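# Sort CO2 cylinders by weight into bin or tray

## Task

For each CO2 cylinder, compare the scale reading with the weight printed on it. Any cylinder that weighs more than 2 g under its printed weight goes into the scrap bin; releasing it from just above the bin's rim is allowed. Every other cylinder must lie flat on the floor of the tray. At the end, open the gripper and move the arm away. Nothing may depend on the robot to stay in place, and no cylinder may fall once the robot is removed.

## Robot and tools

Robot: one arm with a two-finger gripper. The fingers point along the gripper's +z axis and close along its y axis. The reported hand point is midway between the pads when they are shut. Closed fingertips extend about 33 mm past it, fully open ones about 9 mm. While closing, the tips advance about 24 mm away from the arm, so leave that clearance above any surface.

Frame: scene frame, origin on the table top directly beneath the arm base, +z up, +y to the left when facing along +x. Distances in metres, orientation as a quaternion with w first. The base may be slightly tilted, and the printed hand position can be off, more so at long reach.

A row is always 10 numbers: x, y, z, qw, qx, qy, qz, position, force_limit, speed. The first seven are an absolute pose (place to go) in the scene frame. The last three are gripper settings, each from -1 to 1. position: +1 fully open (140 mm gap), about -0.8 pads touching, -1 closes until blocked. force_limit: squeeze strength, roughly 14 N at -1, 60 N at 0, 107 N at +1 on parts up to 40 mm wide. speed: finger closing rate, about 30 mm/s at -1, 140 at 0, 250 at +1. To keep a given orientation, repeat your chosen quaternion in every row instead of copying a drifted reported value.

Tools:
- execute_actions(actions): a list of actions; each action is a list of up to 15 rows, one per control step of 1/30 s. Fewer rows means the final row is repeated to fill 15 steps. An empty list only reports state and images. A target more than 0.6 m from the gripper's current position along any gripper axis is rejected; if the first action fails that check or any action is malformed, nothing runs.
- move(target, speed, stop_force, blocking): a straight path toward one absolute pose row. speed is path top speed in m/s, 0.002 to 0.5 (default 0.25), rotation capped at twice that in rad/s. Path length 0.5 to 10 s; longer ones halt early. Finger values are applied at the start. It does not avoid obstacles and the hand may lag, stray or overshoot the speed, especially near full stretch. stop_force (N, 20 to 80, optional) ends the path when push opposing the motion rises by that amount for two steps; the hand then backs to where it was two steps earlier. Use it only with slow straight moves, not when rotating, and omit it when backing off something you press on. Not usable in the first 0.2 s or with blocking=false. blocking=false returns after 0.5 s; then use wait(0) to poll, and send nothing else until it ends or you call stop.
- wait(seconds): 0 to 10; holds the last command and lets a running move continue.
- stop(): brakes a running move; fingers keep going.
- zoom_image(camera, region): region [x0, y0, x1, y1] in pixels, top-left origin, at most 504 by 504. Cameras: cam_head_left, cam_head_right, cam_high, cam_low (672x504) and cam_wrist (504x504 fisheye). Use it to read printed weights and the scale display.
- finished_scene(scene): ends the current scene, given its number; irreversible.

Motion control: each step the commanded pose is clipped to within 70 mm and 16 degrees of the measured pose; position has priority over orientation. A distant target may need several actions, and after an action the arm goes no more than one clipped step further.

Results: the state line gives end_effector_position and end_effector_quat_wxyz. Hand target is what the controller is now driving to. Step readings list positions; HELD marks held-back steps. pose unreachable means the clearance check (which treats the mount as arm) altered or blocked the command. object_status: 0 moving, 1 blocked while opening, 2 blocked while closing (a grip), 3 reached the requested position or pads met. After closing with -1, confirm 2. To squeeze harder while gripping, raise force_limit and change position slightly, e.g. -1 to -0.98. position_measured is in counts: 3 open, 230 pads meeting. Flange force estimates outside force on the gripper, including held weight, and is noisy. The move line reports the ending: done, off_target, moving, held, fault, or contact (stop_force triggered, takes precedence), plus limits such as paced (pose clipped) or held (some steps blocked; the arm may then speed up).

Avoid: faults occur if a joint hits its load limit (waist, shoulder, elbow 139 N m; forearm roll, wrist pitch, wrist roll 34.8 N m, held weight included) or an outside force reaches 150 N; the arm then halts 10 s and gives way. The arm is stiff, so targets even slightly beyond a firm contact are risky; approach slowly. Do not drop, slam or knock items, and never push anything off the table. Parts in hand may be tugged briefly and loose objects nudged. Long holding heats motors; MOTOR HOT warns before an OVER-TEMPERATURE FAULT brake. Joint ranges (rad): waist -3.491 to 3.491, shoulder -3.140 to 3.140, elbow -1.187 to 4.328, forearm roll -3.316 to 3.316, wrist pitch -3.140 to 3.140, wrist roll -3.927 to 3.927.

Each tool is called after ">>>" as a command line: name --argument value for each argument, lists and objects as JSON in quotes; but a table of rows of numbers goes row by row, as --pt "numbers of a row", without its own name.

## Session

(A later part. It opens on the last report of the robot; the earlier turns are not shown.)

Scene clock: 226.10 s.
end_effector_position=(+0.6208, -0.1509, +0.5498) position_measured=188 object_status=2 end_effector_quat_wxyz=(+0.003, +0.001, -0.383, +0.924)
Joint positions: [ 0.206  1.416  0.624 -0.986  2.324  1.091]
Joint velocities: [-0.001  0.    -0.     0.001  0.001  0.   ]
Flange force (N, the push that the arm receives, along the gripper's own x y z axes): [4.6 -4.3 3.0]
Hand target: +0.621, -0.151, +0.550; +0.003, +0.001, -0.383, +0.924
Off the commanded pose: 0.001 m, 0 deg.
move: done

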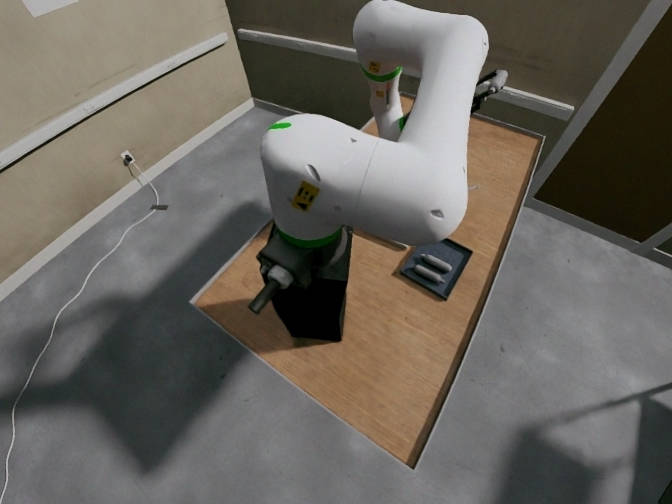

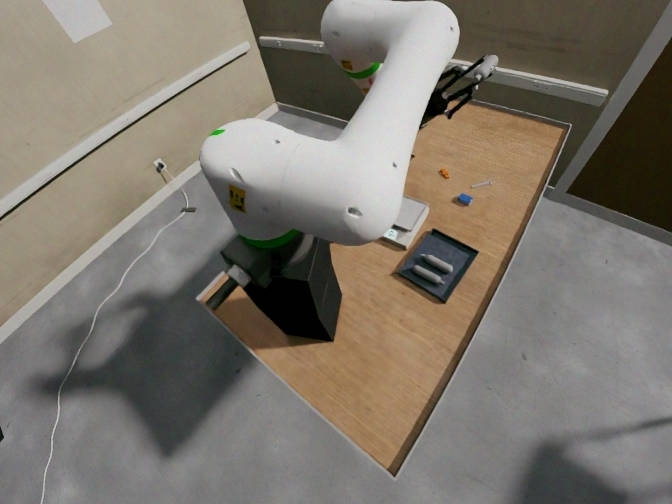

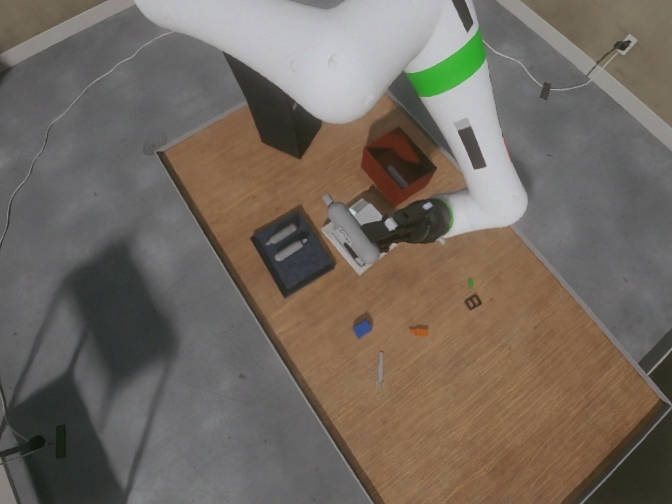

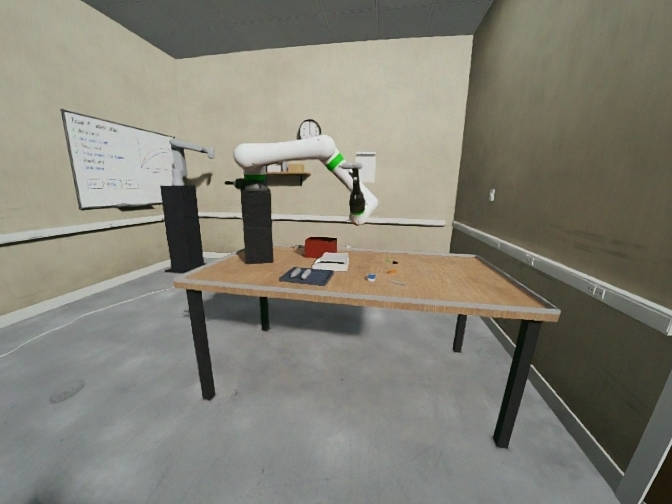

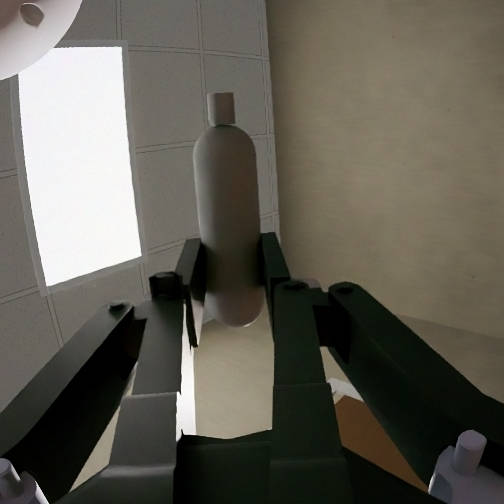

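Rotate further.

>>> move --target '[0.62,-0.12,0.6,0,0,0.05,-0.999,-1,-0.3,0]' --speed 0.3

>>> zoom_image --camera "cam_high" --region '[310,160,440,290]'

Scene clock: 230.33 s.
end_effector_position=(+0.6203, -0.1199, +0.6002) position_measured=188 object_status=2 end_effector_quat_wxyz=(+0.001, -0.001, -0.050, +0.999)
Joint positions: [-0.001  1.525  0.481 -0.007  2.665  1.608]
Joint velocities: [-0.001 -0.001 -0.001  0.005 -0.     0.004]
Flange force (N, the push that the arm receives, along the gripper's own x y z axes): [2.9 -1.8 4.5]
Hand target: +0.620, -0.120, +0.600; +0.001, -0.001, -0.050, +0.999
Off the commanded pose: 0.000 m, 0 deg.
move: done

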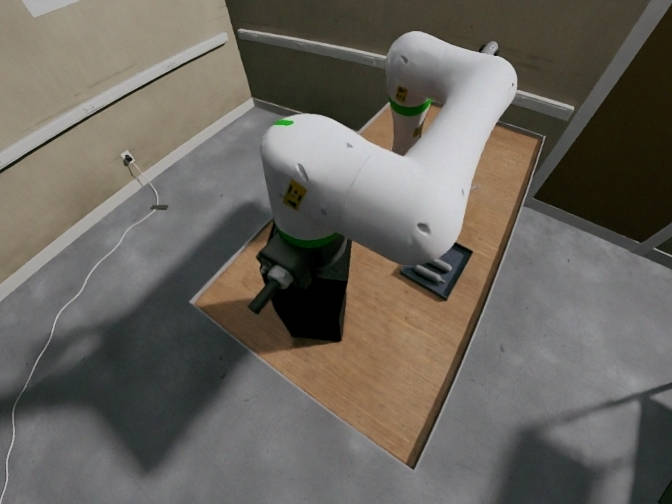

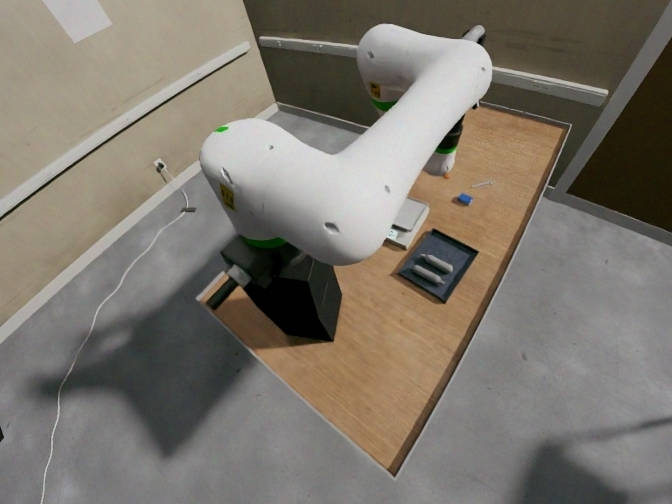

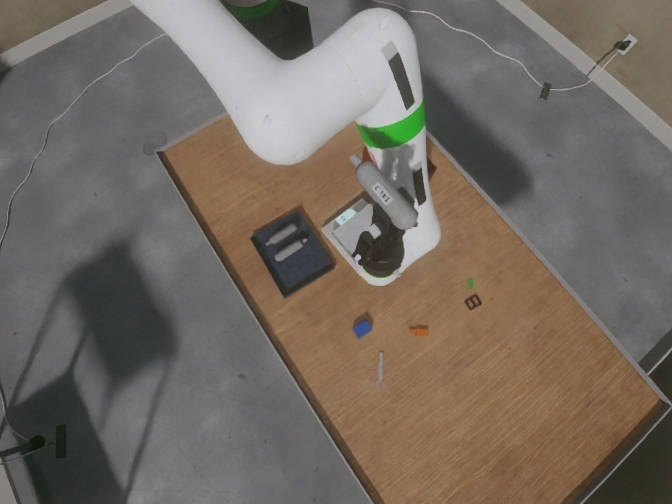

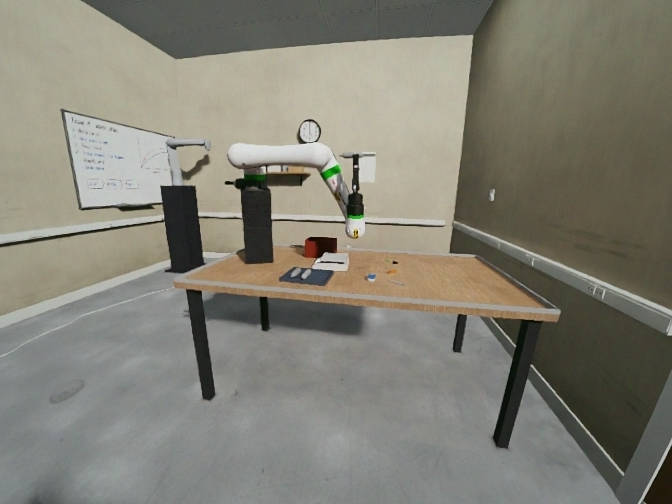

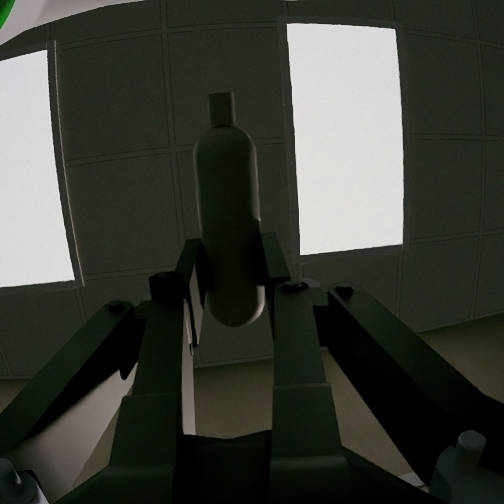

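Region (310, 160, 440, 290) of cam_high's 672x504 image, scaled by 3.877, with more detail than that image has.

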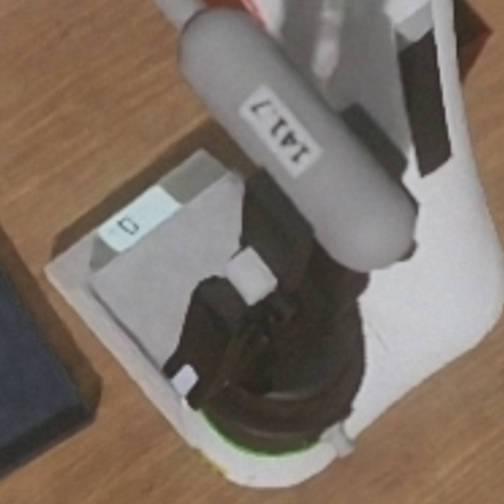

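141.7.

>>> move --target '[0.62,0.0,0.32,0,0,1,0,-1,-0.3,0]' --speed 0.4

>>> move --target '[0.52,-0.027,0.13,0,0,1,0,-1,-0.3,0]'

>>> move --target '[0.52,-0.027,0.104,0,0,1,0,-1,-0.3,0]' --speed 0.03

>>> move --target '[0.52,-0.027,0.104,0,0,1,0,-0.2,-0.3,0]'

>>> wait --seconds 1.5

>>> move --target '[0.5,-0.027,0.104,0,0,1,0,-0.2,-0.3,0]' --speed 0.06

Scene clock: 239.23 s.
end_effector_position=(+0.6190, +0.0008, +0.3201) position_measured=188 object_status=2 end_effector_quat_wxyz=(+0.002, -0.003, +1.000, +0.000)
Joint positions: [-0.223  0.652  0.04  -3.035  0.893  1.69 ]
Joint velocities: [-0.001  0.003 -0.001 -0.001 -0.     0.   ]
Flange force (N, the push that the arm receives, along the gripper's own x y z axes): [7.1 1.8 -1.7]
Hand target: +0.619, +0.001, +0.320; +0.002, -0.003, +1.000, +0.001
Off the commanded pose: 0.001 m, 0 deg.
move: done

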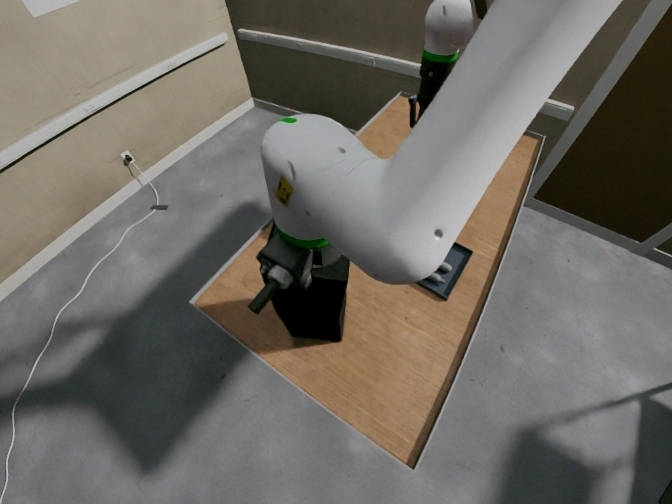

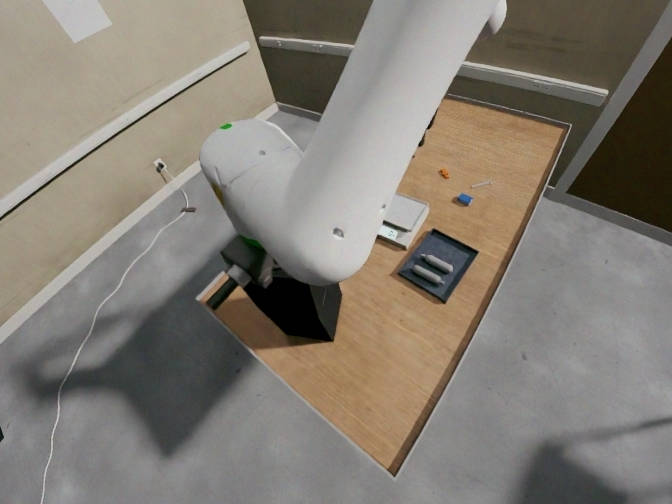

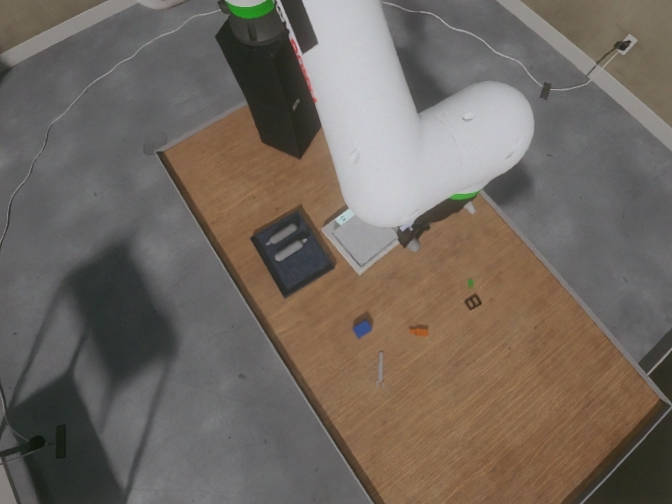

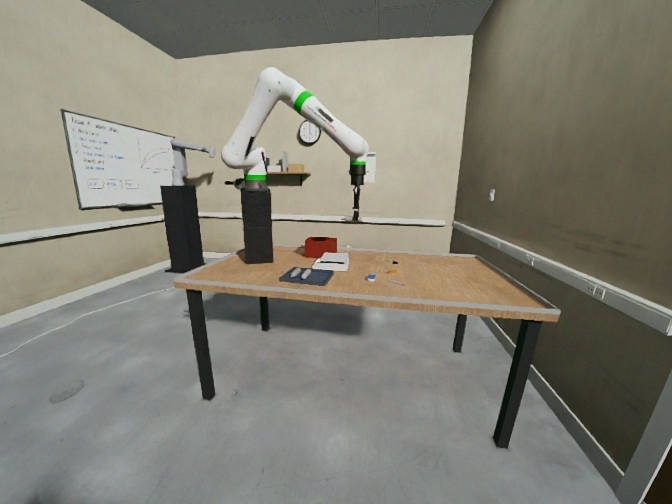

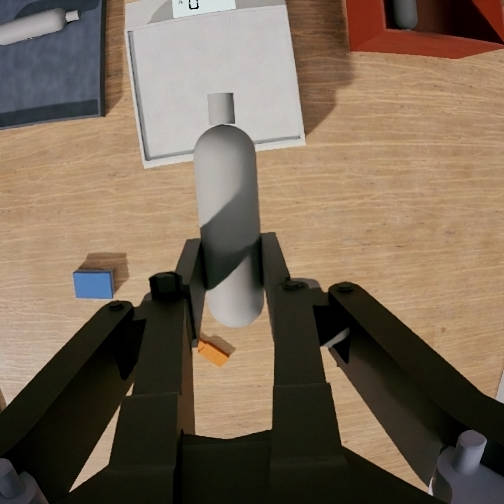

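Scene clock: 240.53 s.
end_effector_position=(+0.5196, -0.0270, +0.1304) position_measured=188 object_status=2 end_effector_quat_wxyz=(+0.000, +0.000, +1.000, -0.000)
Joint positions: [-0.339  0.872 -0.193 -2.961  0.438  1.702]
Joint velocities: [-0.     0.     0.001  0.001  0.    -0.   ]
Flange force (N, the push that the arm receives, along the gripper's own x y z axes): [4.9 1.9 -3.9]
Hand target: +0.520, -0.027, +0.130; +0.000, +0.000, +1.000, -0.000
Off the commanded pose: 0.001 m, 0 deg.
move: done

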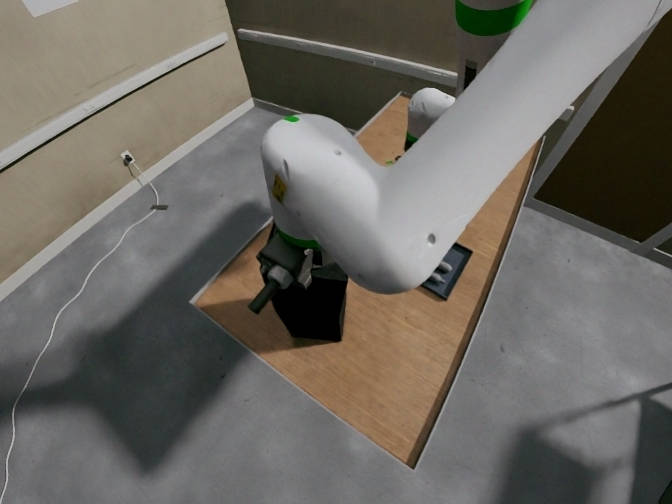

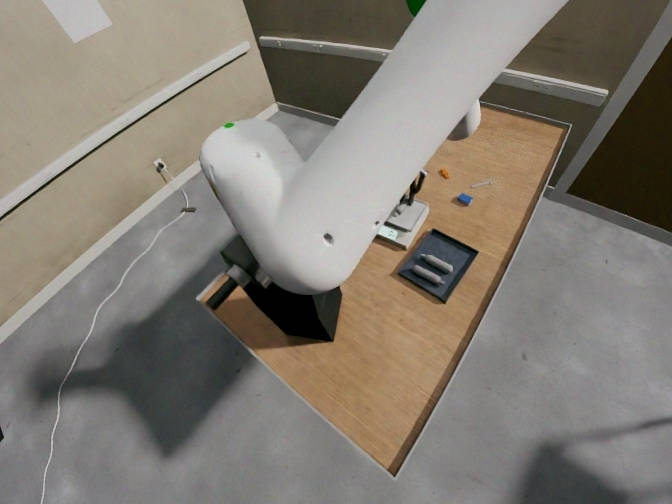

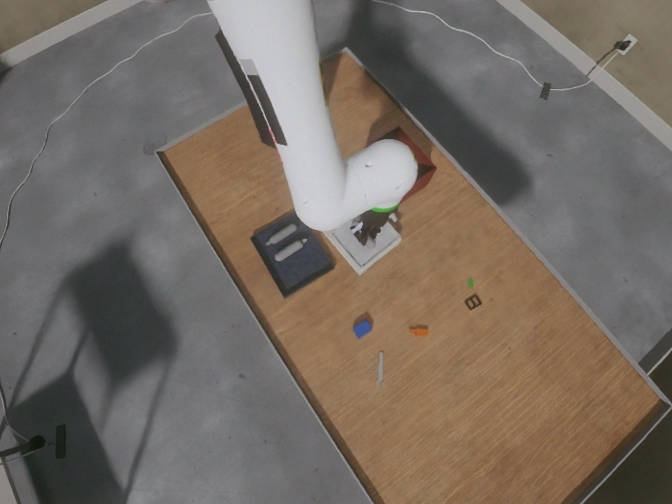

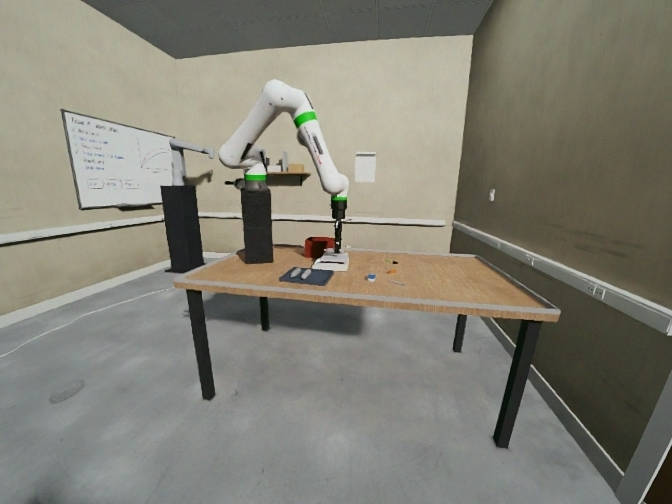

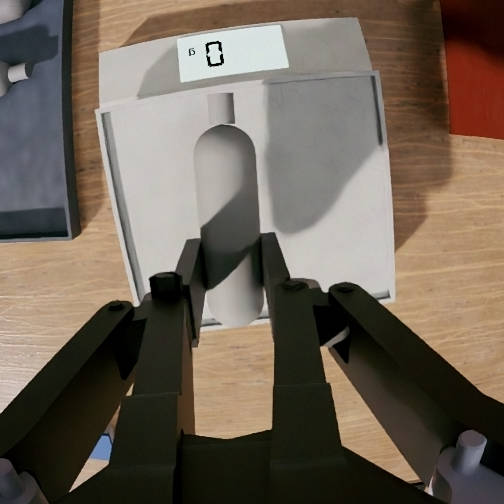

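Scene clock: 241.67 s.
end_effector_position=(+0.5201, -0.0270, +0.1041) position_measured=188 object_status=2 end_effector_quat_wxyz=(+0.000, +0.000, +1.000, -0.000)
Joint positions: [-0.342  0.933 -0.163 -2.949  0.406  1.692]
Joint velocities: [ 0.     0.002  0.     0.    -0.001  0.001]
Flange force (N, the push that the arm receives, along the gripper's own x y z axes): [11.0 -0.6 -53.9]
Hand target: +0.520, -0.027, +0.104; -0.000, +0.000, +1.000, -0.000
Off the commanded pose: 0.000 m, 0 deg.
move: done

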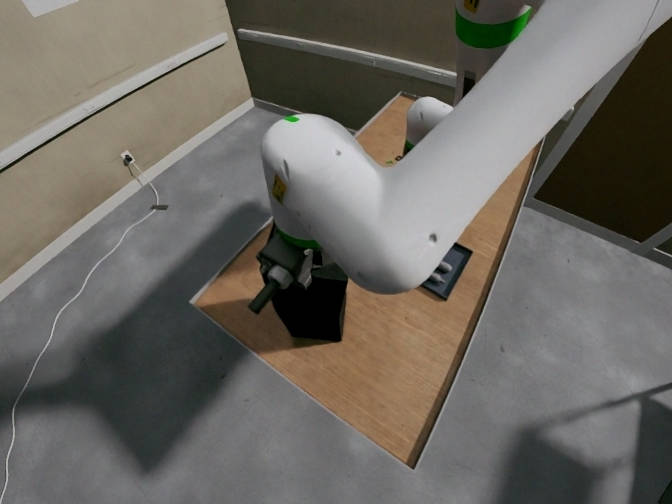

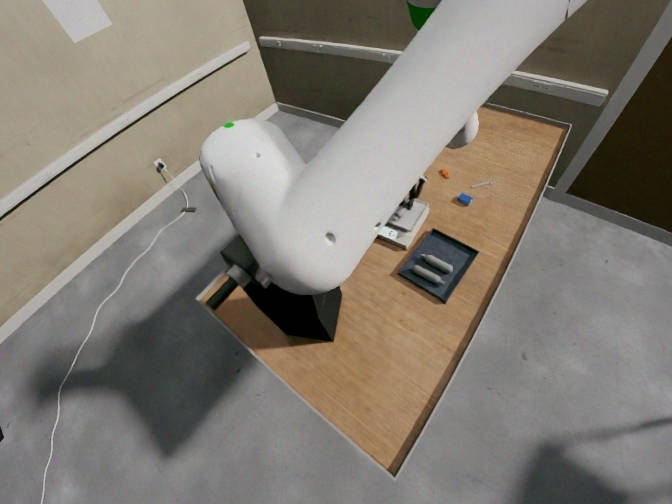

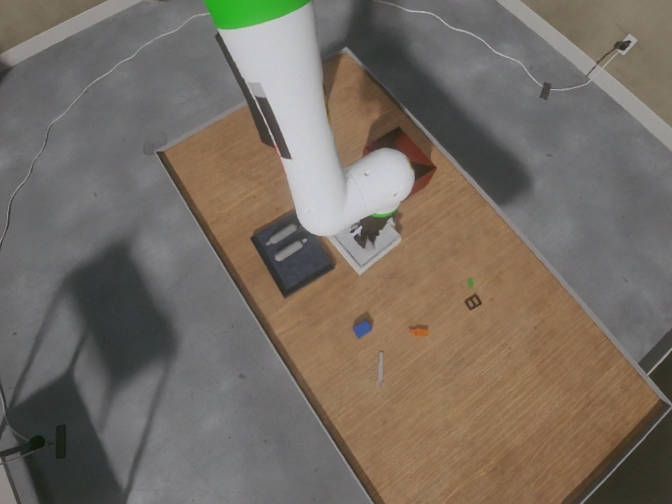

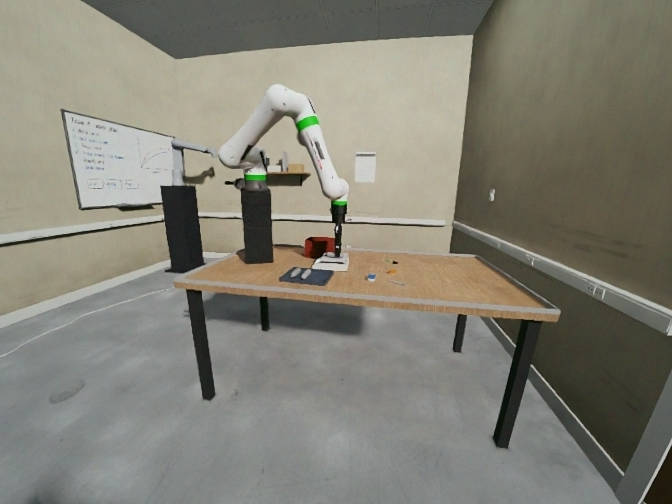

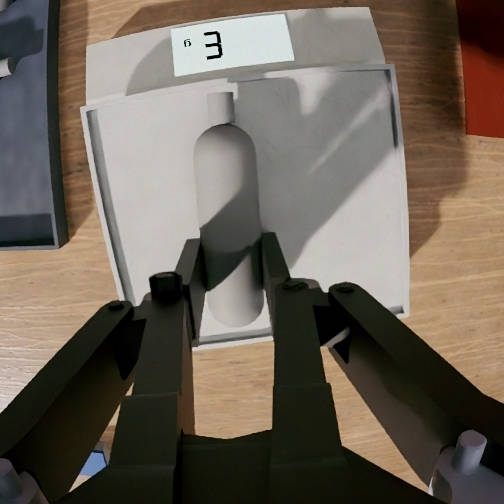

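Scene clock: 242.37 s.
end_effector_position=(+0.5200, -0.0270, +0.1040) position_measured=154 object_status=3 end_effector_quat_wxyz=(+0.000, +0.000, +1.000, -0.000)
Joint positions: [-0.342  0.933 -0.163 -2.949  0.407  1.692]
Joint velocities: [-0.     0.001  0.    -0.    -0.001 -0.003]
Flange force (N, the push that the arm receives, along the gripper's own x y z axes): [1.4 4.0 -3.7]
Hand target: +0.520, -0.027, +0.104; +0.000, +0.000, +1.000, -0.000
Off the commanded pose: 0.000 m, 0 deg.
move: done

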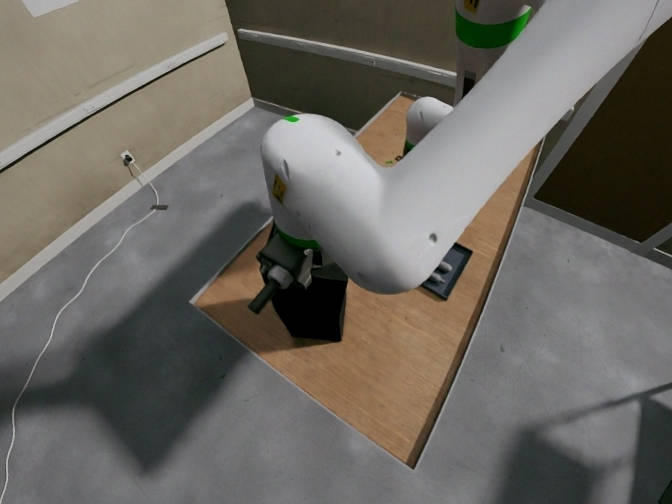

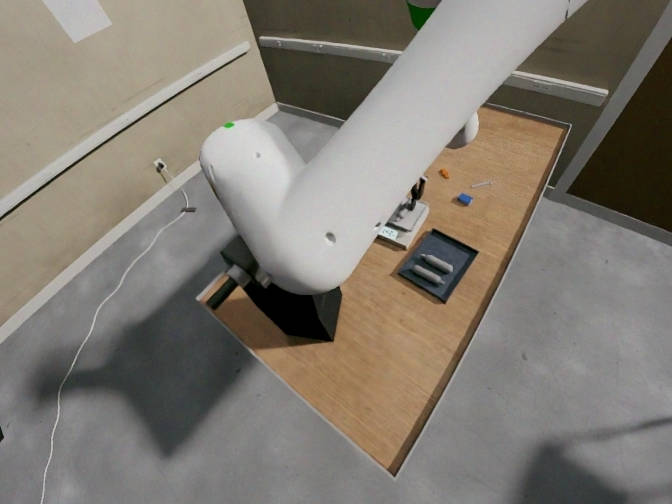

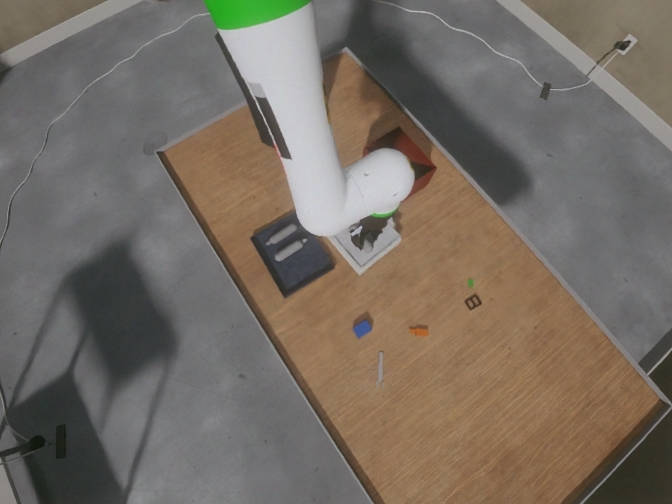

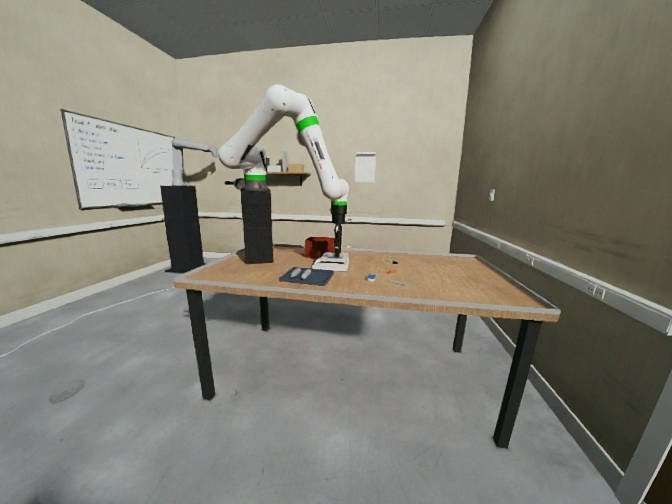

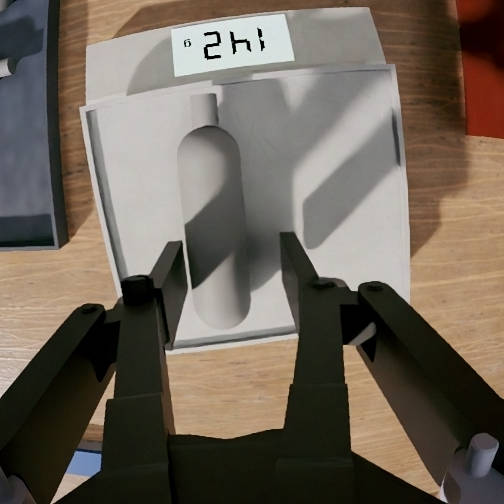

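Scene clock: 243.87 s.
end_effector_position=(+0.5200, -0.0270, +0.1040) position_measured=154 object_status=3 end_effector_quat_wxyz=(-0.000, +0.000, +1.000, -0.000)
Joint positions: [-0.342  0.933 -0.163 -2.949  0.407  1.692]
Joint velocities: [-0.    -0.    -0.     0.001  0.     0.002]
Flange force (N, the push that the arm receives, along the gripper's own x y z axes): [2.8 3.1 -4.2]
Hand target: +0.520, -0.027, +0.104; +0.000, +0.000, +1.000, -0.000
Off the commanded pose: 0.000 m, 0 deg.
wait: 1.50 s; at rest by 0.17 s

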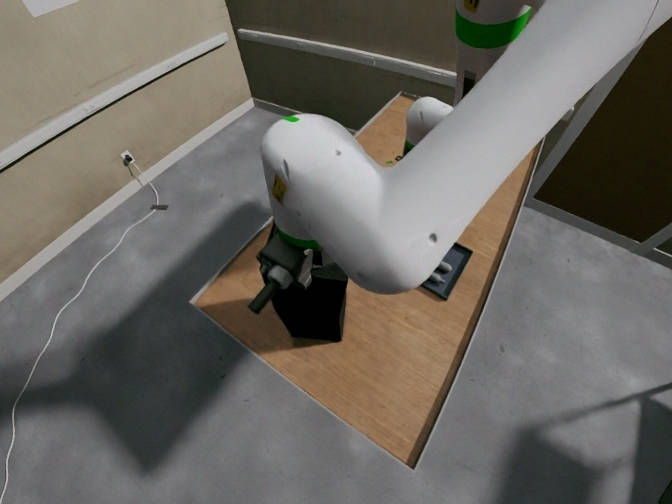

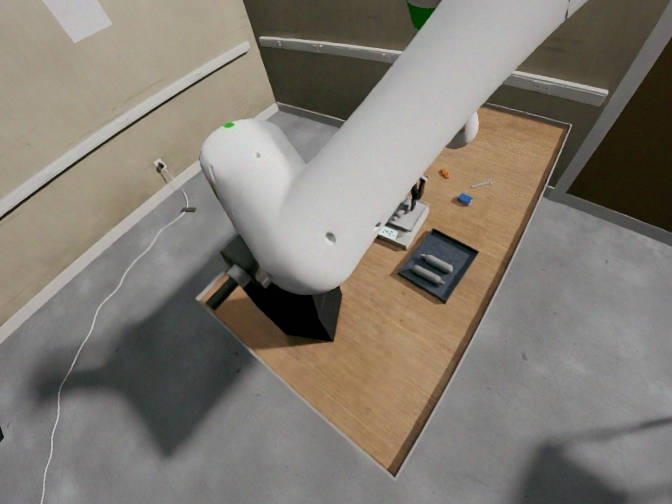

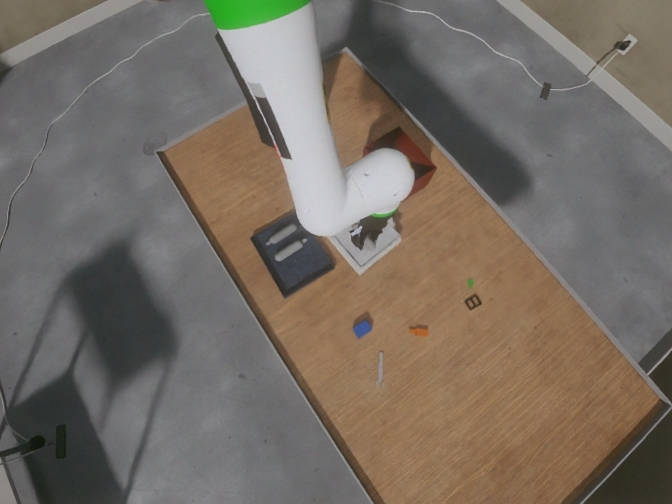

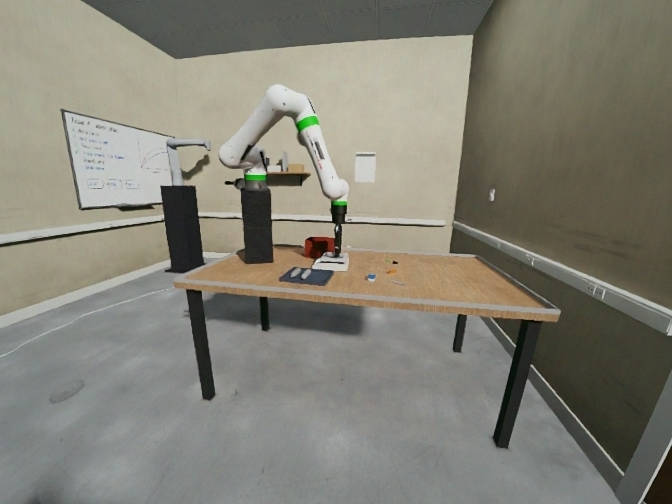

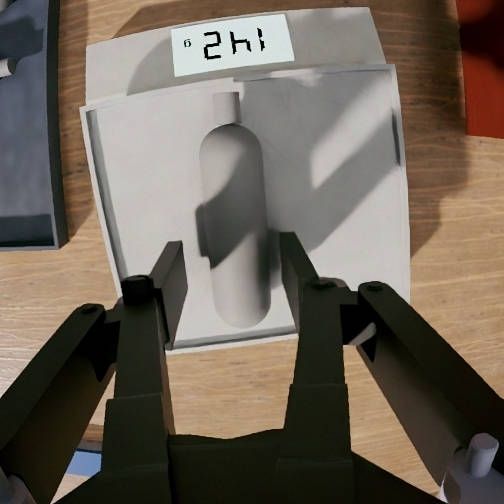

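Scene clock: 244.60 s.
end_effector_position=(+0.5000, -0.0270, +0.1041) position_measured=154 object_status=3 end_effector_quat_wxyz=(+0.000, +0.000, +1.000, -0.000)
Joint positions: [-0.353  0.915 -0.217 -2.933  0.37   1.686]
Joint velocities: [-0.    -0.002 -0.001 -0.001  0.    -0.001]
Flange force (N, the push that the arm receives, along the gripper's own x y z axes): [2.2 0.9 -4.5]
Hand target: +0.500, -0.027, +0.104; +0.000, +0.000, +1.000, -0.000
Off the commanded pose: 0.000 m, 0 deg.
move: done

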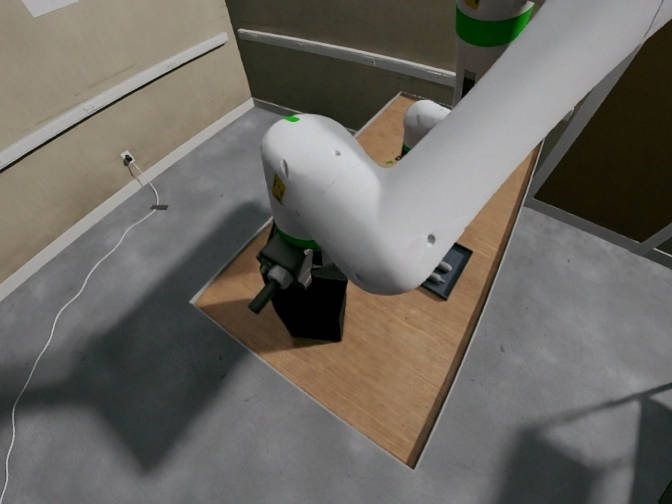

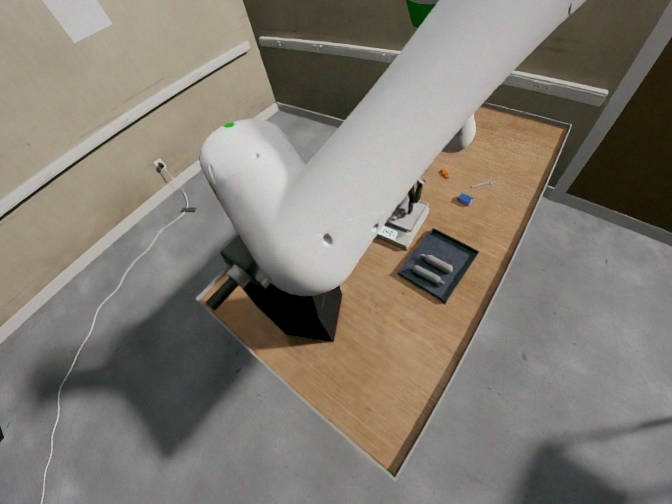

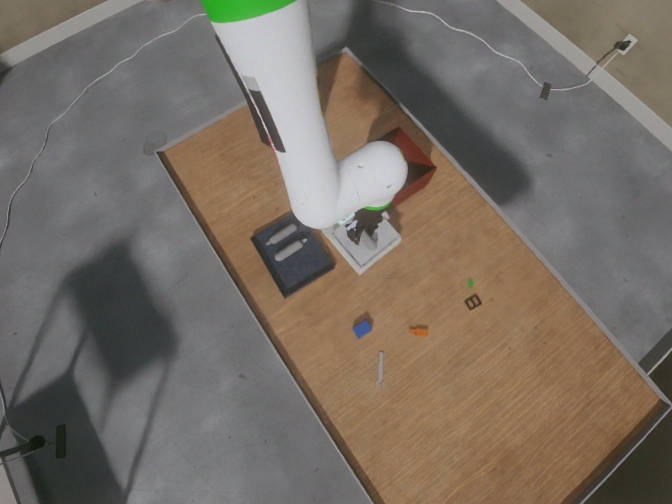

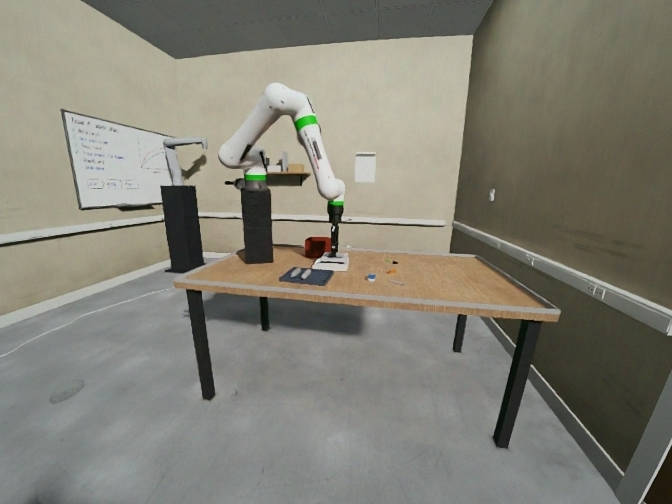

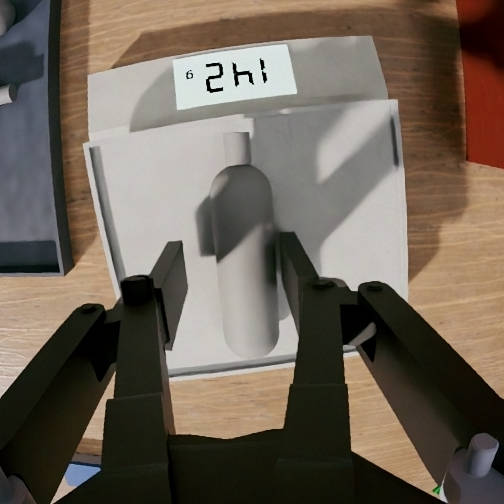

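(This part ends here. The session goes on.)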